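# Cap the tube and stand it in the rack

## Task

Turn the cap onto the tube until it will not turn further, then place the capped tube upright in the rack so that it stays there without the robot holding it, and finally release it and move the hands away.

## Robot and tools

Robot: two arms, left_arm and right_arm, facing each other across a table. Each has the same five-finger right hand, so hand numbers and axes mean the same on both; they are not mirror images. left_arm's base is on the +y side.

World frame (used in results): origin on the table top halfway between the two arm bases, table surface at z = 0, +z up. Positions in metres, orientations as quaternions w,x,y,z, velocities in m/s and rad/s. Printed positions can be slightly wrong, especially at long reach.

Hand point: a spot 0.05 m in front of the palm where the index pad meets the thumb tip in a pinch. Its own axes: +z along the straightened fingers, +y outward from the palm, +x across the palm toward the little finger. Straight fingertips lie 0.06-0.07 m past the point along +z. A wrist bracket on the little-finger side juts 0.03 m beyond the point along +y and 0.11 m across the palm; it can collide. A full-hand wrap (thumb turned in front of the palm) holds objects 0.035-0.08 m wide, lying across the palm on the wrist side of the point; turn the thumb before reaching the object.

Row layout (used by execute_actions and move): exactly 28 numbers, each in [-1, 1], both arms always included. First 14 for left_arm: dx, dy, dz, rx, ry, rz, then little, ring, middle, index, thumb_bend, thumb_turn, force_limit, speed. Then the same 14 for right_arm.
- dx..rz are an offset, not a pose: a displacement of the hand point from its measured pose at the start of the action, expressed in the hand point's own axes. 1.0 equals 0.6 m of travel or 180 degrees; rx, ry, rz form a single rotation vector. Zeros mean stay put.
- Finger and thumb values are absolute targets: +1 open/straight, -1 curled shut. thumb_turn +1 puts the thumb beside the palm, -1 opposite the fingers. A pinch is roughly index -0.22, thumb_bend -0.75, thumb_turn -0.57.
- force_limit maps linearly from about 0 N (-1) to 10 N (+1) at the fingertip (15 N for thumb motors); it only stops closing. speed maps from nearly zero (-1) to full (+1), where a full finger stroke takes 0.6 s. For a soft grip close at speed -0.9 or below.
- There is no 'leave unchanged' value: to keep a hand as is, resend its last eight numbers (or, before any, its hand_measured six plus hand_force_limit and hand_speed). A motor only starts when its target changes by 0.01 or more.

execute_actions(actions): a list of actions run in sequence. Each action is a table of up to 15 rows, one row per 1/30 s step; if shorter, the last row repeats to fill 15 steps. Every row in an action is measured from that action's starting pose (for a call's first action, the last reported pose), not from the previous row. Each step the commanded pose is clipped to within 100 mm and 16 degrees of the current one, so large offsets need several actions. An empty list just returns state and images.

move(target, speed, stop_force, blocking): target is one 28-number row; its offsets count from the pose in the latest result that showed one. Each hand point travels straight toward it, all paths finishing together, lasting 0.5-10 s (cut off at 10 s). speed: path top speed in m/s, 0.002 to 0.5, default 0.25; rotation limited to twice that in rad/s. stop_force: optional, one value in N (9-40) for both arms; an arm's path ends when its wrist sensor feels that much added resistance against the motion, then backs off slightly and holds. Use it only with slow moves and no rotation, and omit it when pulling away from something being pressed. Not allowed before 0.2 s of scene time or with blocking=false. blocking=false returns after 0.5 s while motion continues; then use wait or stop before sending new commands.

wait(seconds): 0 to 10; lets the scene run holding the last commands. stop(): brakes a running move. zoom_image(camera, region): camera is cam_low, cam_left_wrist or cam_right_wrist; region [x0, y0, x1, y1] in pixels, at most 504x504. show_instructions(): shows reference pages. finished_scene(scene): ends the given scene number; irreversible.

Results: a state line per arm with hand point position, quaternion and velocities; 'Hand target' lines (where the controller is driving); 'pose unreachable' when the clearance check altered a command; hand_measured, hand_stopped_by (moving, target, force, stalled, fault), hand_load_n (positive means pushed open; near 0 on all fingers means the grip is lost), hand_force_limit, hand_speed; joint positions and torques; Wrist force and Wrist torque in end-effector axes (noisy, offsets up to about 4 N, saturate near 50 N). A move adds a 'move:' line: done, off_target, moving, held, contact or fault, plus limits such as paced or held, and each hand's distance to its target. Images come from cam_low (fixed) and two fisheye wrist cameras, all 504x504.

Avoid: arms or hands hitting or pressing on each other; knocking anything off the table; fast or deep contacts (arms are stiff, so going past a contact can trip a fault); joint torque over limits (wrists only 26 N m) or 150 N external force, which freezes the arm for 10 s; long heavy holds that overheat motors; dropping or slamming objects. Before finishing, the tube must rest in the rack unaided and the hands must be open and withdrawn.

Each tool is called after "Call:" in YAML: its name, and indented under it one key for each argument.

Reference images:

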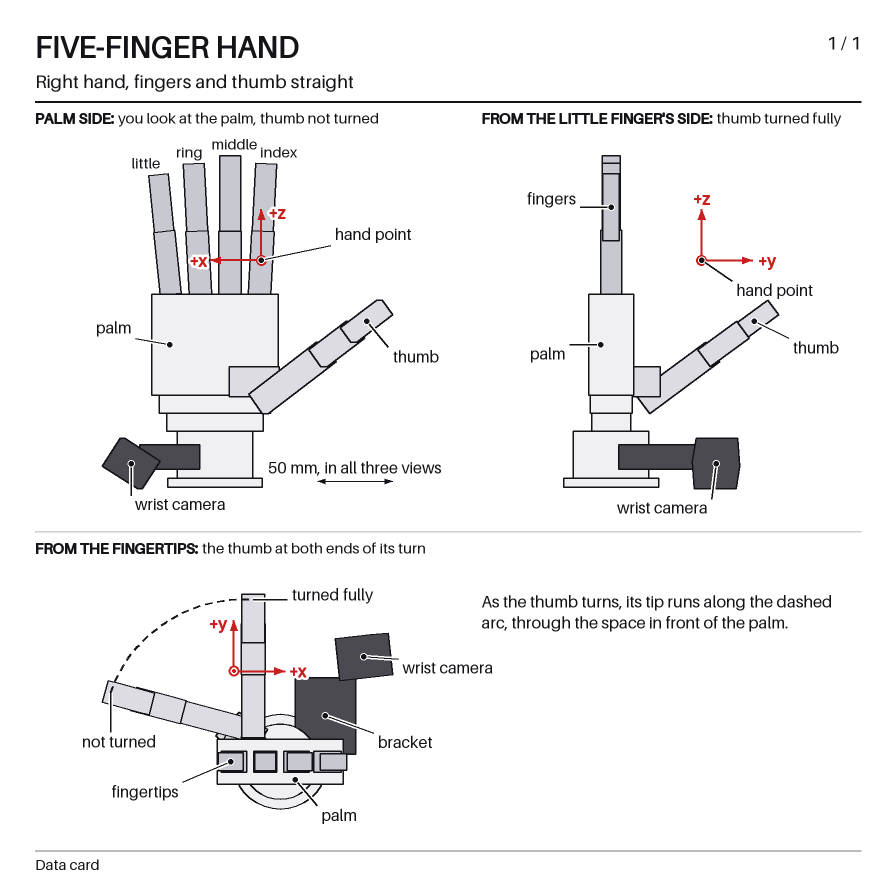

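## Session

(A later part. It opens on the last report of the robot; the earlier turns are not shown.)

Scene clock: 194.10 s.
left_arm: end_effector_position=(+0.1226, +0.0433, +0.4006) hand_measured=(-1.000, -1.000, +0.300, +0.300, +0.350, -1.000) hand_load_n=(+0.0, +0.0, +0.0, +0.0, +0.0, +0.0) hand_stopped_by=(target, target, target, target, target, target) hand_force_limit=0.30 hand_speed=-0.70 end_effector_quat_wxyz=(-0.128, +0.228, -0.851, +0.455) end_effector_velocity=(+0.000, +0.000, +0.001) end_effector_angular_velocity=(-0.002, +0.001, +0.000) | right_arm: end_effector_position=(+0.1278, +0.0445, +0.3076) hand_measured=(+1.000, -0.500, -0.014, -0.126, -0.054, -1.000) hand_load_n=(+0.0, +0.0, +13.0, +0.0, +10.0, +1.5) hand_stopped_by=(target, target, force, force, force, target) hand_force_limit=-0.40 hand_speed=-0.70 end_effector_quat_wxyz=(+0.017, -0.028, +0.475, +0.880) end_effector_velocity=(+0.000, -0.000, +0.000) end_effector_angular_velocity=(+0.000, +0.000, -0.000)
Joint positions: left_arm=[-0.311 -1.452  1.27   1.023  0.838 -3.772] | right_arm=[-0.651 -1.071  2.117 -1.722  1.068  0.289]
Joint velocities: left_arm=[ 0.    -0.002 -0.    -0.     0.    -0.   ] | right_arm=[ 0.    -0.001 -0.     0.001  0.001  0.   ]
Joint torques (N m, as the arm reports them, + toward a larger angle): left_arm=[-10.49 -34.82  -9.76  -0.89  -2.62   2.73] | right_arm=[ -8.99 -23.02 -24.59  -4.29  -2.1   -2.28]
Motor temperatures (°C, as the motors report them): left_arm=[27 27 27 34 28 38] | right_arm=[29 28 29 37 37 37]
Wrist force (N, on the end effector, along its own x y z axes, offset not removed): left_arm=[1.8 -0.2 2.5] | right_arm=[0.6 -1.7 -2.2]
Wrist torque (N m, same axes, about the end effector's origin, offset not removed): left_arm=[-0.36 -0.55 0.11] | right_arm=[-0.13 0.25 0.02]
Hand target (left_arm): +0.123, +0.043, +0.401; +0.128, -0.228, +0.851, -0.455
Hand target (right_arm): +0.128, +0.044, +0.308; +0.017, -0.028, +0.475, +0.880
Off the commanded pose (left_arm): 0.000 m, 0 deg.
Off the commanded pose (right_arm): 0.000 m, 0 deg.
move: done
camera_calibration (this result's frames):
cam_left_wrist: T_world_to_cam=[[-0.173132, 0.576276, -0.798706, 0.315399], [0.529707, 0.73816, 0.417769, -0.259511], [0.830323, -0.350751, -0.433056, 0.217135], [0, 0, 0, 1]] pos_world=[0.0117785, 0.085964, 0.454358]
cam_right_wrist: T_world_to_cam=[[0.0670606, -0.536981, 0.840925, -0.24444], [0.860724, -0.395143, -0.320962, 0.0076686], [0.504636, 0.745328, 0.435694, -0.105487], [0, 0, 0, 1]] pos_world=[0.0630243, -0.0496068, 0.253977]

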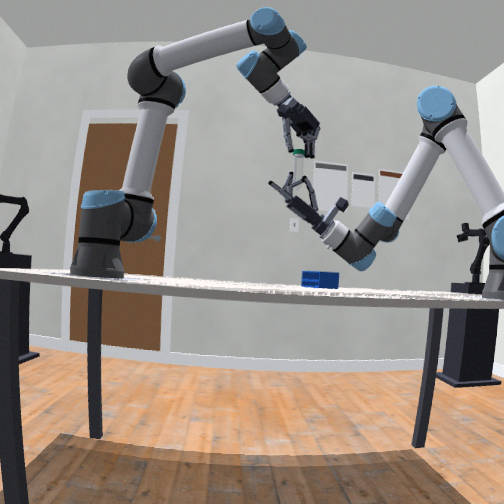

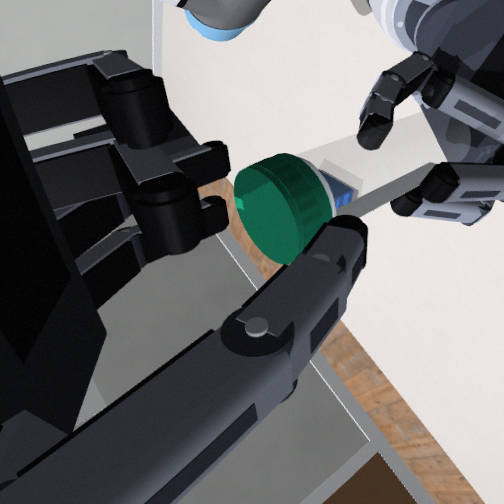

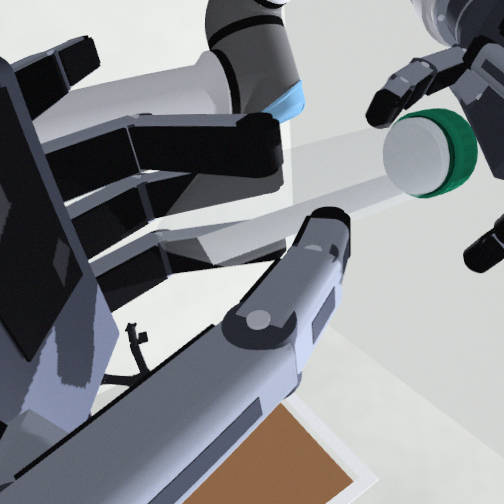

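Call:
move:
  target: [0.002,0.005,0.0033,0,0,0,-1,-1,0.14,0.13,0.1,-1,-0.6,-0.8,0,0,0,0,0,0,1,-0.5,-0.22,-0.24,-0.32,-1,-0.4,-0.7]
  speed: 0.02

Call:
move:
  target: [0,0,0,0,0,0,-1,-1,-0.1,-0.1,-0.15,-1,-0.6,-0.93,0,0,0,0,0,0,1,-0.5,-0.22,-0.24,-0.32,-1,-0.4,-0.7]

Call:
zoom_image:
  camera: "cam_low"
  region: [265,135,335,205]

Scene clock: 195.80 s.
left_arm: end_effector_position=(+0.1216, +0.0427, +0.3970) hand_measured=(-1.000, -1.000, +0.140, +0.130, +0.100, -1.000) hand_load_n=(+0.0, +0.0, +0.0, +0.0, +0.5, +0.0) hand_stopped_by=(target, target, target, target, target, target) hand_force_limit=-0.60 hand_speed=-0.80 end_effector_quat_wxyz=(-0.128, +0.228, -0.851, +0.455) end_effector_velocity=(-0.000, -0.000, +0.000) end_effector_angular_velocity=(-0.000, +0.000, -0.000) | right_arm: end_effector_position=(+0.1278, +0.0445, +0.3076) hand_measured=(+1.000, -0.500, -0.014, -0.126, -0.054, -1.000) hand_load_n=(+0.0, +0.5, +12.5, +0.5, +9.5, +1.5) hand_stopped_by=(target, target, force, force, force, target) hand_force_limit=-0.40 hand_speed=-0.70 end_effector_quat_wxyz=(+0.017, -0.028, +0.475, +0.880) end_effector_velocity=(-0.000, -0.000, +0.000) end_effector_angular_velocity=(+0.000, -0.002, -0.001)
Joint positions: left_arm=[-0.313 -1.451  1.279  1.014  0.836 -3.774] | right_arm=[-0.651 -1.071  2.117 -1.722  1.068  0.289]
Joint velocities: left_arm=[-0. -0.  0. -0.  0.  0.] | right_arm=[ 0.    -0.    -0.    -0.001 -0.001 -0.002]
Joint torques (N m, as the arm reports them, + toward a larger angle): left_arm=[ -9.9  -14.09  -8.66  -1.16  -2.6   -2.6 ] | right_arm=[ -8.99 -23.28 -24.6   -4.24  -1.98  -2.43]
Motor temperatures (°C, as the motors report them): left_arm=[27 27 27 34 28 38] | right_arm=[29 28 29 37 37 37]
Wrist force (N, on the end effector, along its own x y z axes, offset not removed): left_arm=[1.2 -2.4 0.9] | right_arm=[-0.9 -1.4 2.1]
Wrist torque (N m, same axes, about the end effector's origin, offset not removed): left_arm=[-0.72 -0.40 0.01] | right_arm=[-0.25 0.17 -0.08]
Hand target (left_arm): +0.122, +0.043, +0.397; +0.128, -0.228, +0.851, -0.455
Hand target (right_arm): +0.128, +0.044, +0.308; +0.017, -0.028, +0.475, +0.880
Off the commanded pose (left_arm): 0.000 m, 0 deg.
Off the commanded pose (right_arm): 0.000 m, 0 deg.
move: done
camera_calibration (this result's frames):
cam_left_wrist: T_world_to_cam=[[-0.173139, 0.576281, -0.798701, 0.312667], [0.529711, 0.738157, 0.417769, -0.25705], [0.830319, -0.350749, -0.433066, 0.216207], [0, 0, 0, 1]] pos_world=[0.0107762, 0.0853936, 0.450747]
cam_right_wrist: T_world_to_cam=[[0.0670577, -0.536984, 0.840923, -0.24444], [0.860724, -0.395143, -0.320961, 0.00766769], [0.504636, 0.745326, 0.435697, -0.105488], [0, 0, 0, 1]] pos_world=[0.0630251, -0.049607, 0.253977]

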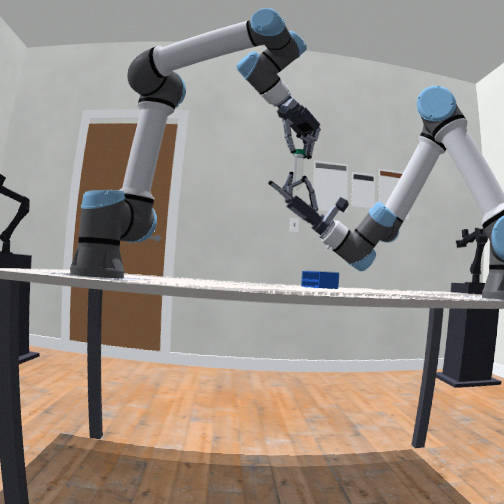

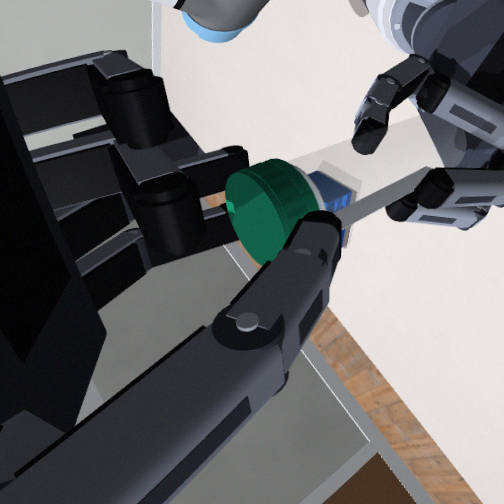

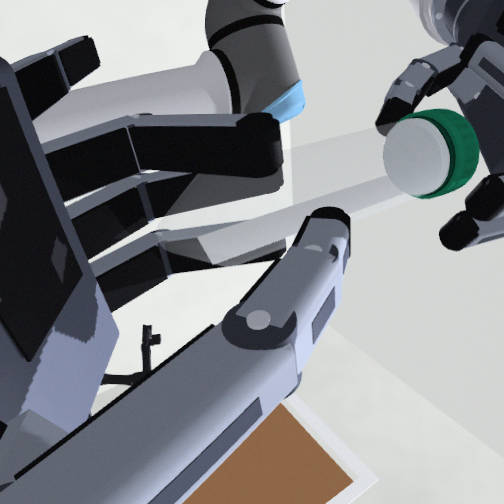

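Scene clock: 197.13 s.
left_arm: end_effector_position=(+0.1216, +0.0427, +0.3970) hand_measured=(-1.000, -1.000, +0.056, +0.002, +0.042, -1.000) hand_load_n=(+0.0, +0.0, +2.5, +2.0, +4.0, +0.0) hand_stopped_by=(target, target, force, force, force, target) hand_force_limit=-0.60 hand_speed=-0.93 end_effector_quat_wxyz=(-0.128, +0.228, -0.851, +0.455) end_effector_velocity=(+0.000, +0.000, +0.000) end_effector_angular_velocity=(-0.001, +0.001, +0.001) | right_arm: end_effector_position=(+0.1278, +0.0445, +0.3076) hand_measured=(+1.000, -0.500, -0.014, -0.126, -0.054, -1.000) hand_load_n=(+0.0, +0.0, +12.0, +0.5, +10.0, +1.5) hand_stopped_by=(target, target, force, force, force, target) hand_force_limit=-0.40 hand_speed=-0.70 end_effector_quat_wxyz=(+0.017, -0.028, +0.475, +0.880) end_effector_velocity=(-0.000, -0.000, +0.000) end_effector_angular_velocity=(+0.000, -0.000, +0.001)
Joint positions: left_arm=[-0.313 -1.451  1.279  1.014  0.836 -3.774] | right_arm=[-0.651 -1.071  2.117 -1.722  1.068  0.289]
Joint velocities: left_arm=[ 0.    -0.    -0.     0.     0.    -0.001] | right_arm=[ 0.    -0.001  0.    -0.    -0.     0.   ]
Joint torques (N m, as the arm reports them, + toward a larger angle): left_arm=[-10.17 -13.36 -10.05  -0.88  -2.54  -2.65] | right_arm=[ -8.39 -23.86 -24.22  -4.27  -2.05  -2.46]
Motor temperatures (°C, as the motors report them): left_arm=[27 27 27 34 28 38] | right_arm=[29 28 29 37 37 37]
Wrist force (N, on the end effector, along its own x y z axes, offset not removed): left_arm=[1.8 -1.2 1.7] | right_arm=[0.2 0.9 2.6]
Wrist torque (N m, same axes, about the end effector's origin, offset not removed): left_arm=[-0.44 -0.46 0.00] | right_arm=[-0.10 0.15 -0.03]
Hand target (left_arm): +0.122, +0.043, +0.397; +0.128, -0.228, +0.851, -0.455
Hand target (right_arm): +0.128, +0.044, +0.308; +0.017, -0.028, +0.475, +0.880
Off the commanded pose (left_arm): 0.000 m, 0 deg.
Off the commanded pose (right_arm): 0.000 m, 0 deg.
move: done
camera_calibration (this result's frames):
cam_left_wrist: T_world_to_cam=[[-0.173139, 0.57628, -0.798701, 0.312667], [0.529712, 0.738157, 0.417768, -0.257049], [0.830318, -0.35075, -0.433066, 0.216207], [0, 0, 0, 1]] pos_world=[0.0107755, 0.0853933, 0.450746]
cam_right_wrist: T_world_to_cam=[[0.0670567, -0.536984, 0.840923, -0.24444], [0.860724, -0.395144, -0.320961, 0.00766719], [0.504637, 0.745325, 0.435698, -0.105489], [0, 0, 0, 1]] pos_world=[0.0630255, -0.0496069, 0.253977]

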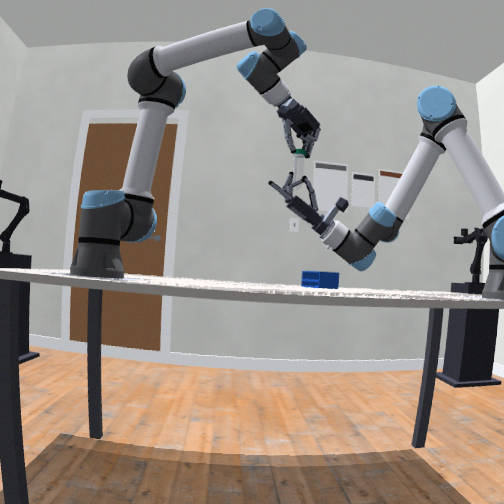

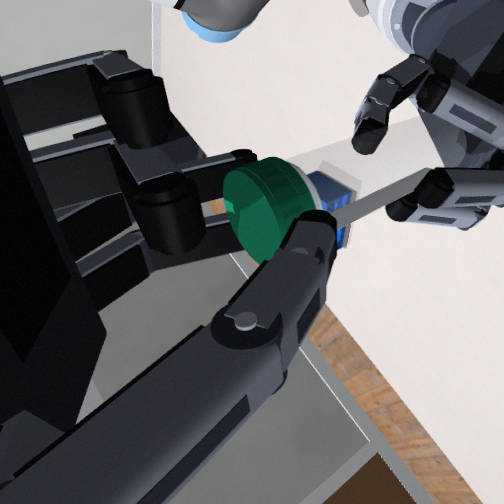

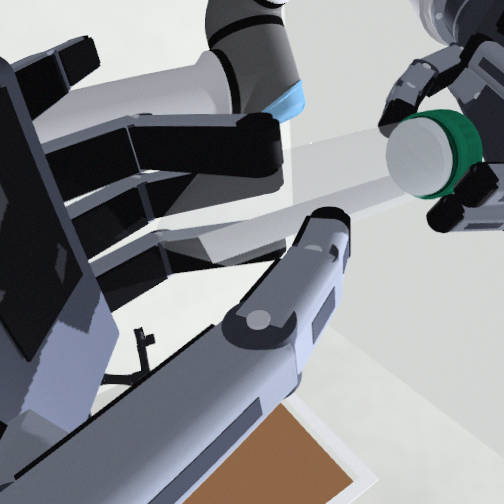

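Region (265, 135, 335, 205) of cam_low's 504x504 image, scaled by 7.200, with more detail than that image has.

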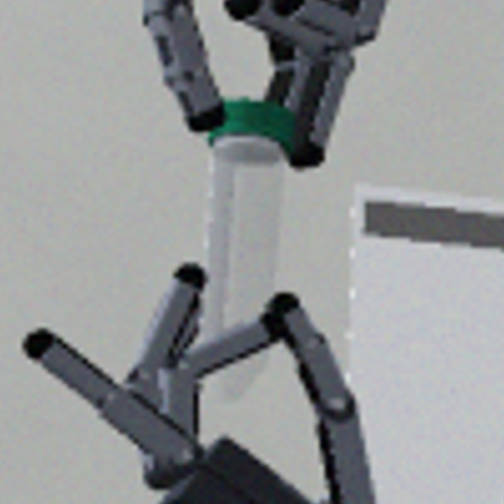

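Call:
move:
  target: [0,0.0037,-0.0035,0,0,0,-1,-1,-0.1,-0.1,-0.15,-1,-0.6,-0.93,0,0,0,0,0,0,1,-0.5,-0.22,-0.24,-0.32,-1,-0.4,-0.7]
  speed: 0.01

Call:
move:
  target: [0.0027,-0.0037,0.0062,0.001,0.1017,0.0676,-1,-1,-0.1,-0.1,-0.15,-1,-0.6,-0.93,0,0,0,0,0,0,1,-0.5,-0.22,-0.24,-0.32,-1,-0.4,-0.7]
  speed: 0.15

Call:
move:
  target: [0.0027,-0.0037,0.0062,0.001,0.1017,0.0676,-1,-1,-0.1,-0.1,-0.15,-1,-0.6,-0.93,0,0,0,0,0,0,1,-0.5,-0.22,-0.24,-0.32,-1,-0.4,-0.7]
  speed: 0.15

Call:
move:
  target: [0.0027,-0.0037,0.0062,0.001,0.1017,0.0676,-1,-1,-0.1,-0.1,-0.15,-1,-0.6,-0.93,0,0,0,0,0,0,1,-0.5,-0.22,-0.24,-0.32,-1,-0.4,-0.7]
  speed: 0.15

Call:
zoom_image:
  camera: "cam_low"
  region: [265,135,335,205]

Scene clock: 198.27 s.
left_arm: end_effector_position=(+0.1201, +0.0452, +0.3963) hand_measured=(-1.000, -1.000, +0.056, +0.002, +0.042, -1.000) hand_load_n=(+0.0, +0.0, +3.5, +2.0, +3.0, -1.0) hand_stopped_by=(target, target, force, force, force, target) hand_force_limit=-0.60 hand_speed=-0.93 end_effector_quat_wxyz=(-0.128, +0.228, -0.851, +0.455) end_effector_velocity=(-0.000, +0.002, -0.000) end_effector_angular_velocity=(-0.000, +0.000, +0.001) | right_arm: end_effector_position=(+0.1278, +0.0445, +0.3075) hand_measured=(+1.000, -0.500, -0.014, -0.126, -0.054, -1.000) hand_load_n=(+0.0, +0.0, +12.5, +0.0, +10.5, +1.5) hand_stopped_by=(target, target, force, force, force, target) hand_force_limit=-0.40 hand_speed=-0.70 end_effector_quat_wxyz=(+0.017, -0.028, +0.475, +0.880) end_effector_velocity=(-0.000, +0.000, +0.000) end_effector_angular_velocity=(-0.001, +0.001, +0.000)
Joint positions: left_arm=[-0.319 -1.457  1.288  1.015  0.832 -3.78 ] | right_arm=[-0.651 -1.071  2.117 -1.722  1.068  0.289]
Joint velocities: left_arm=[-0.002 -0.003  0.005  0.001 -0.002 -0.003] | right_arm=[ 0.    -0.001 -0.     0.002  0.001  0.   ]
Joint torques (N m, as the arm reports them, + toward a larger angle): left_arm=[ -8.12 -32.04  -6.48   3.82  -2.06  -3.12] | right_arm=[ -8.37 -28.43 -23.76  -4.21  -0.46  -2.49]
Motor temperatures (°C, as the motors report them): left_arm=[27 27 27 34 28 38] | right_arm=[29 28 29 37 37 37]
Wrist force (N, on the end effector, along its own x y z axes, offset not removed): left_arm=[2.5 -6.2 2.4] | right_arm=[-0.6 -0.9 -1.8]
Wrist torque (N m, same axes, about the end effector's origin, offset not removed): left_arm=[-0.26 -0.44 -0.01] | right_arm=[1.16 0.32 -0.08]
Hand target (left_arm): +0.120, +0.045, +0.396; +0.128, -0.228, +0.851, -0.455
Hand target (right_arm): +0.128, +0.044, +0.308; +0.017, -0.028, +0.475, +0.880
Off the commanded pose (left_arm): 0.000 m, 0 deg.
Off the commanded pose (right_arm): 0.000 m, 0 deg.
move: done
camera_calibration (this result's frames):
cam_left_wrist: T_world_to_cam=[[-0.173166, 0.576296, -0.798684, 0.310478], [0.529722, 0.73815, 0.417766, -0.257831], [0.830306, -0.350738, -0.433099, 0.217981], [0, 0, 0, 1]] pos_world=[0.0093519, 0.0878444, 0.450094]
cam_right_wrist: T_world_to_cam=[[0.0670711, -0.536953, 0.840942, -0.244427], [0.860729, -0.395141, -0.320952, 0.00766149], [0.504626, 0.745349, 0.435668, -0.105473], [0, 0, 0, 1]] pos_world=[0.0630242, -0.0496042, 0.253959]

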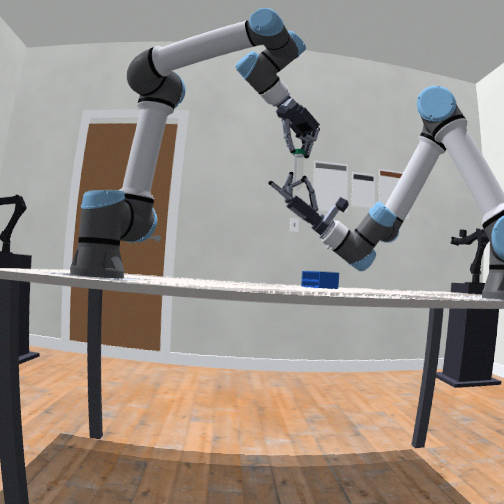

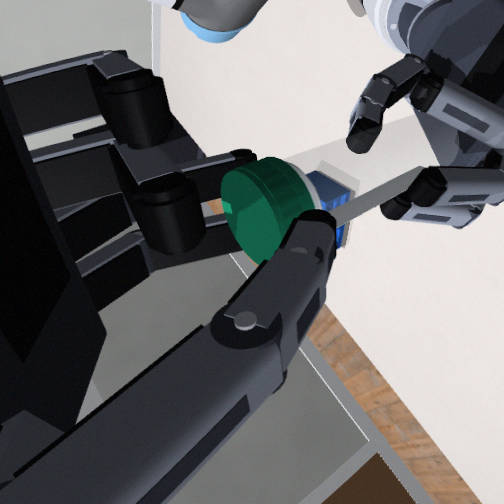

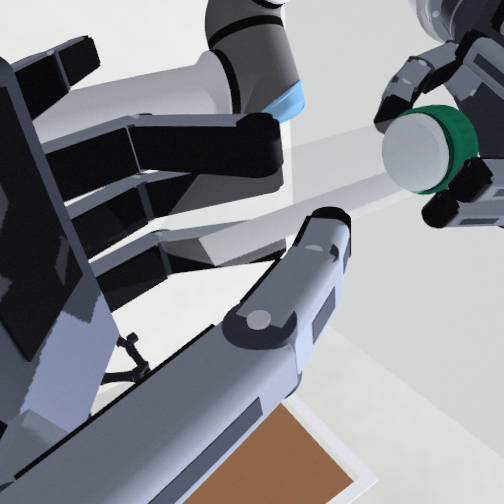

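Scene clock: 200.00 s.
left_arm: end_effector_position=(+0.1209, +0.0406, +0.3965) hand_measured=(-1.000, -1.000, +0.056, +0.002, +0.042, -1.000) hand_load_n=(+0.0, +0.0, +4.0, +2.0, +2.5, -1.0) hand_stopped_by=(target, target, force, force, force, target) hand_force_limit=-0.60 hand_speed=-0.93 end_effector_quat_wxyz=(-0.039, +0.062, -0.879, +0.471) end_effector_velocity=(+0.000, -0.000, -0.000) end_effector_angular_velocity=(+0.001, +0.001, -0.013) | right_arm: end_effector_position=(+0.1278, +0.0445, +0.3075) hand_measured=(+1.000, -0.500, -0.014, -0.126, -0.054, -1.000) hand_load_n=(+0.0, +0.0, +13.0, +0.0, +10.5, +1.0) hand_stopped_by=(target, target, force, force, force, target) hand_force_limit=-0.40 hand_speed=-0.70 end_effector_quat_wxyz=(+0.017, -0.028, +0.475, +0.880) end_effector_velocity=(-0.000, +0.000, -0.000) end_effector_angular_velocity=(-0.001, +0.000, +0.002)
Joint positions: left_arm=[-0.185 -1.559  1.359  0.831  1.22  -3.375] | right_arm=[-0.651 -1.071  2.117 -1.722  1.068  0.289]
Joint velocities: left_arm=[ 0.007 -0.001  0.    -0.003  0.017  0.011] | right_arm=[-0.     0.001 -0.    -0.001 -0.001  0.001]
Joint torques (N m, as the arm reports them, + toward a larger angle): left_arm=[ 11.78 -31.92  -6.13  -0.37   1.8    2.38] | right_arm=[ -8.94 -27.77 -24.59  -4.11  -0.39  -2.24]
Motor temperatures (°C, as the motors report them): left_arm=[27 27 27 34 28 38] | right_arm=[29 28 29 37 37 37]
Wrist force (N, on the end effector, along its own x y z axes, offset not removed): left_arm=[2.2 -7.8 0.3] | right_arm=[2.4 -6.2 0.2]
Wrist torque (N m, same axes, about the end effector's origin, offset not removed): left_arm=[-0.30 -0.50 -0.03] | right_arm=[0.42 0.04 0.12]
Hand target (left_arm): +0.121, +0.041, +0.396; +0.039, -0.062, +0.879, -0.471
Hand target (right_arm): +0.128, +0.044, +0.308; +0.017, -0.028, +0.475, +0.880
Off the commanded pose (left_arm): 0.000 m, 0 deg.
Off the commanded pose (right_arm): 0.000 m, 0 deg.
move: done
camera_calibration (this result's frames):
cam_left_wrist: T_world_to_cam=[[0.0548708, 0.599705, -0.798338, 0.284708], [0.766757, 0.486842, 0.418412, -0.273669], [0.639589, -0.635089, -0.433114, 0.25045], [0, 0, 0, 1]] pos_world=[0.0340302, 0.121551, 0.450273]
cam_right_wrist: T_world_to_cam=[[0.0670713, -0.536953, 0.840942, -0.244427], [0.860729, -0.39514, -0.320952, 0.00766154], [0.504626, 0.745349, 0.435668, -0.105473], [0, 0, 0, 1]] pos_world=[0.0630241, -0.0496042, 0.253959]

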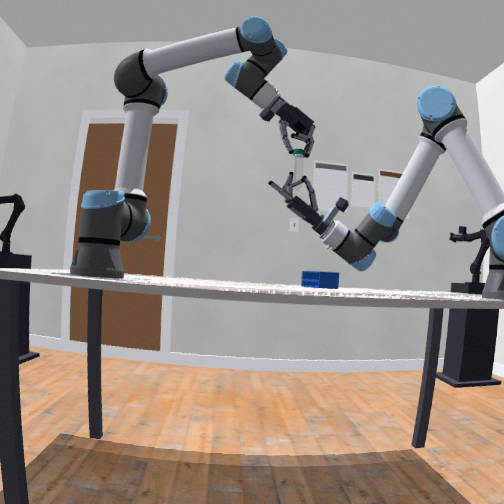

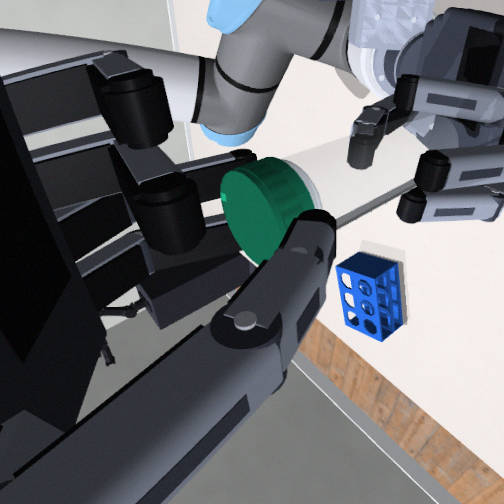

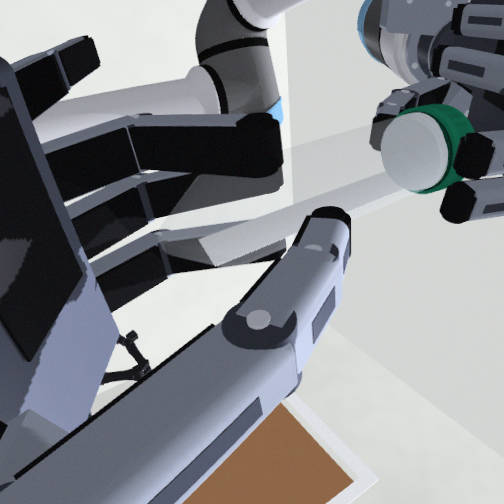

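Scene clock: 201.73 s.
left_arm: end_effector_position=(+0.1200, +0.0362, +0.3965) hand_measured=(-1.000, -1.000, +0.056, +0.002, +0.042, -1.000) hand_load_n=(+0.0, +0.0, +4.0, +2.5, +3.0, -0.5) hand_stopped_by=(target, target, force, force, force, target) hand_force_limit=-0.60 hand_speed=-0.93 end_effector_quat_wxyz=(-0.051, +0.106, +0.875, -0.469) end_effector_velocity=(-0.000, -0.000, -0.000) end_effector_angular_velocity=(+0.002, +0.003, -0.012) | right_arm: end_effector_position=(+0.1278, +0.0445, +0.3075) hand_measured=(+1.000, -0.500, -0.014, -0.126, -0.054, -1.000) hand_load_n=(+0.0, +0.0, +13.0, +0.0, +10.5, +1.0) hand_stopped_by=(target, target, force, force, force, target) hand_force_limit=-0.40 hand_speed=-0.70 end_effector_quat_wxyz=(+0.017, -0.028, +0.475, +0.880) end_effector_velocity=(-0.000, -0.000, +0.000) end_effector_angular_velocity=(+0.001, -0.000, +0.001)
Joint positions: left_arm=[ 0.006 -1.543  1.337  0.8    1.694 -3.046] | right_arm=[-0.651 -1.071  2.117 -1.722  1.068  0.289]
Joint velocities: left_arm=[ 0.008  0.004 -0.004  0.003  0.018  0.009] | right_arm=[-0.    -0.    -0.    -0.001 -0.001  0.001]
Joint torques (N m, as the arm reports them, + toward a larger angle): left_arm=[ 11.36  -9.27 -28.76   3.61   2.25   2.54] | right_arm=[ -8.4  -27.85 -24.54  -4.16  -0.32  -2.27]
Motor temperatures (°C, as the motors report them): left_arm=[27 27 27 34 28 38] | right_arm=[29 28 29 37 37 37]
Wrist force (N, on the end effector, along its own x y z axes, offset not removed): left_arm=[0.7 -9.5 2.4] | right_arm=[3.2 -7.1 -3.6]
Wrist torque (N m, same axes, about the end effector's origin, offset not removed): left_arm=[-0.64 -0.58 -0.05] | right_arm=[0.39 -0.06 0.11]
Hand target (left_arm): +0.120, +0.036, +0.397; -0.051, +0.107, +0.875, -0.469
Hand target (right_arm): +0.128, +0.044, +0.308; +0.017, -0.028, +0.475, +0.880
Off the commanded pose (left_arm): 0.000 m, 0 deg.
Off the commanded pose (right_arm): 0.000 m, 0 deg.
move: done
camera_calibration (this result's frames):
cam_left_wrist: T_world_to_cam=[[0.275307, 0.536597, -0.797665, 0.262988], [0.892675, 0.165297, 0.419295, -0.274639], [0.356845, -0.82749, -0.433499, 0.289273], [0, 0, 0, 1]] pos_world=[0.0695358, 0.143649, 0.450331]
cam_right_wrist: T_world_to_cam=[[0.067071, -0.536953, 0.840941, -0.244427], [0.860728, -0.395141, -0.320952, 0.00766148], [0.504627, 0.745349, 0.435668, -0.105473], [0, 0, 0, 1]] pos_world=[0.0630242, -0.0496042, 0.253959]

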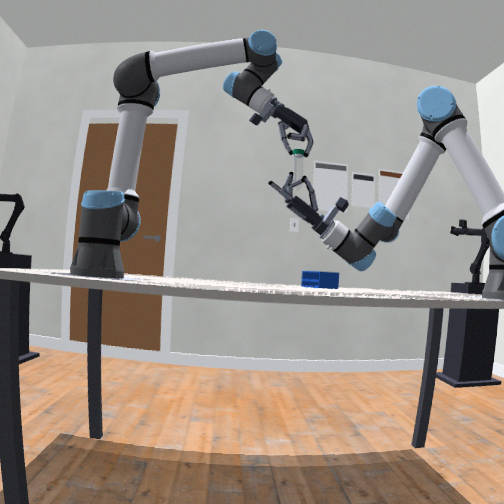

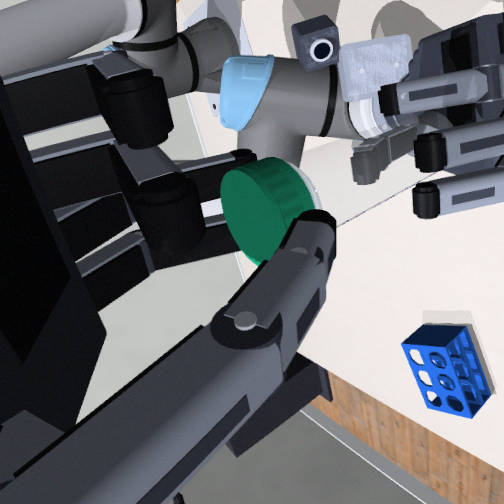

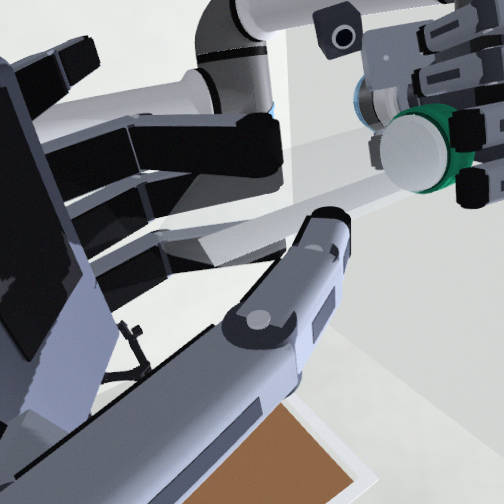

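Scene clock: 203.47 s.
left_arm: end_effector_position=(+0.1175, +0.0325, +0.3963) hand_measured=(-1.000, -1.000, +0.056, +0.002, +0.042, -1.000) hand_load_n=(+0.0, +0.0, +4.0, +2.0, +3.0, -0.5) hand_stopped_by=(target, target, force, force, force, target) hand_force_limit=-0.60 hand_speed=-0.93 end_effector_quat_wxyz=(-0.139, +0.270, +0.840, -0.450) end_effector_velocity=(-0.000, -0.000, -0.000) end_effector_angular_velocity=(+0.003, +0.000, -0.013) | right_arm: end_effector_position=(+0.1278, +0.0445, +0.3075) hand_measured=(+1.000, -0.500, -0.014, -0.126, -0.054, -1.000) hand_load_n=(+0.0, +0.0, +13.0, +0.0, +11.0, +1.0) hand_stopped_by=(target, target, force, force, force, target) hand_force_limit=-0.40 hand_speed=-0.70 end_effector_quat_wxyz=(+0.017, -0.028, +0.475, +0.880) end_effector_velocity=(+0.001, -0.000, -0.000) end_effector_angular_velocity=(-0.001, -0.000, -0.002)
Joint positions: left_arm=[ 0.18  -1.417  1.218  0.919  2.139 -2.687] | right_arm=[-0.651 -1.071  2.117 -1.722  1.068  0.289]
Joint velocities: left_arm=[ 0.005  0.008 -0.008  0.011  0.014  0.014] | right_arm=[-0.001 -0.     0.     0.002  0.001 -0.002]
Joint torques (N m, as the arm reports them, + toward a larger angle): left_arm=[  9.83 -17.08 -29.39   4.03   1.88   2.12] | right_arm=[ -8.43 -28.6  -24.46  -4.18  -0.5   -2.47]
Motor temperatures (°C, as the motors report them): left_arm=[27 27 27 34 28 38] | right_arm=[29 28 29 37 37 37]
Wrist force (N, on the end effector, along its own x y z axes, offset not removed): left_arm=[-2.7 -6.0 3.8] | right_arm=[-0.5 -9.3 -4.0]
Wrist torque (N m, same axes, about the end effector's origin, offset not removed): left_arm=[-0.38 -0.24 -0.10] | right_arm=[0.27 0.22 -0.38]
Hand target (left_arm): +0.118, +0.032, +0.396; -0.139, +0.271, +0.839, -0.450
Hand target (right_arm): +0.128, +0.044, +0.308; +0.017, -0.028, +0.475, +0.880
Off the commanded pose (left_arm): 0.000 m, 0 deg.
Off the commanded pose (right_arm): 0.000 m, 0 deg.
move: done
camera_calibration (this result's frames):
cam_left_wrist: T_world_to_cam=[[0.456102, 0.396229, -0.796852, 0.24848], [0.889633, -0.179985, 0.419712, -0.260295], [0.022881, -0.900338, -0.43459, 0.329022], [0, 0, 0, 1]] pos_world=[0.110706, 0.150927, 0.450241]
cam_right_wrist: T_world_to_cam=[[0.0670713, -0.536953, 0.840942, -0.244427], [0.860728, -0.395141, -0.320952, 0.00766149], [0.504627, 0.745349, 0.435668, -0.105473], [0, 0, 0, 1]] pos_world=[0.0630242, -0.0496042, 0.253959]

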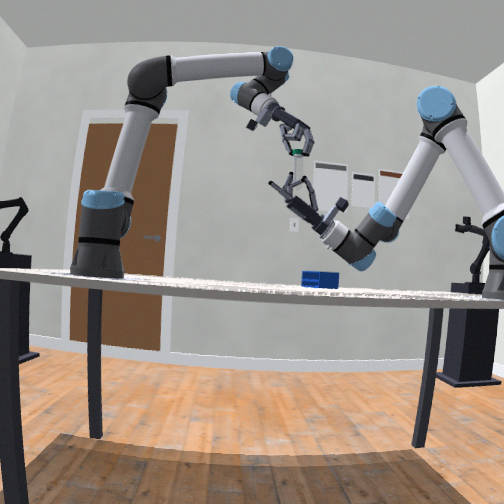

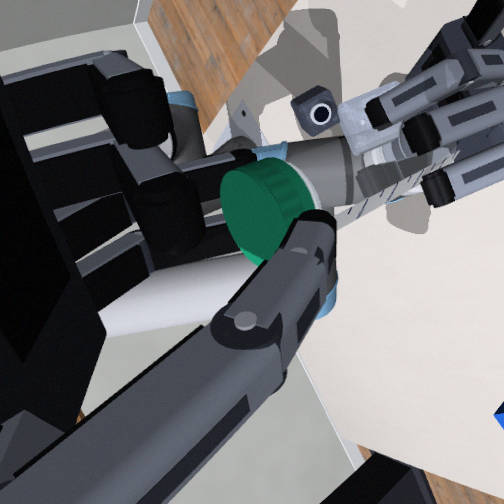

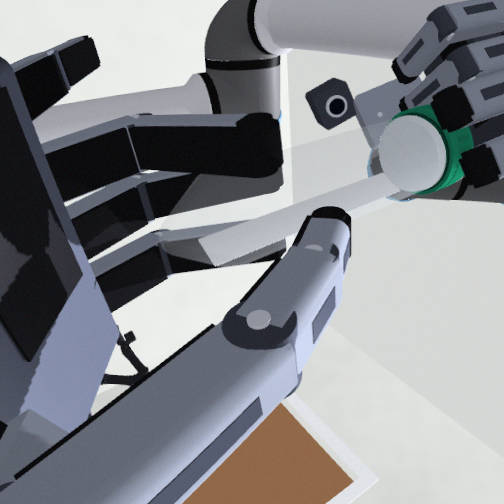

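Region (265, 135, 335, 205) of cam_low's 504x504 image, scaled by 7.200, with more detail than that image has.

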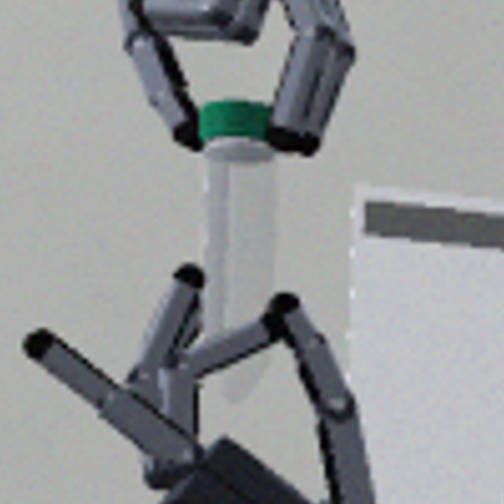

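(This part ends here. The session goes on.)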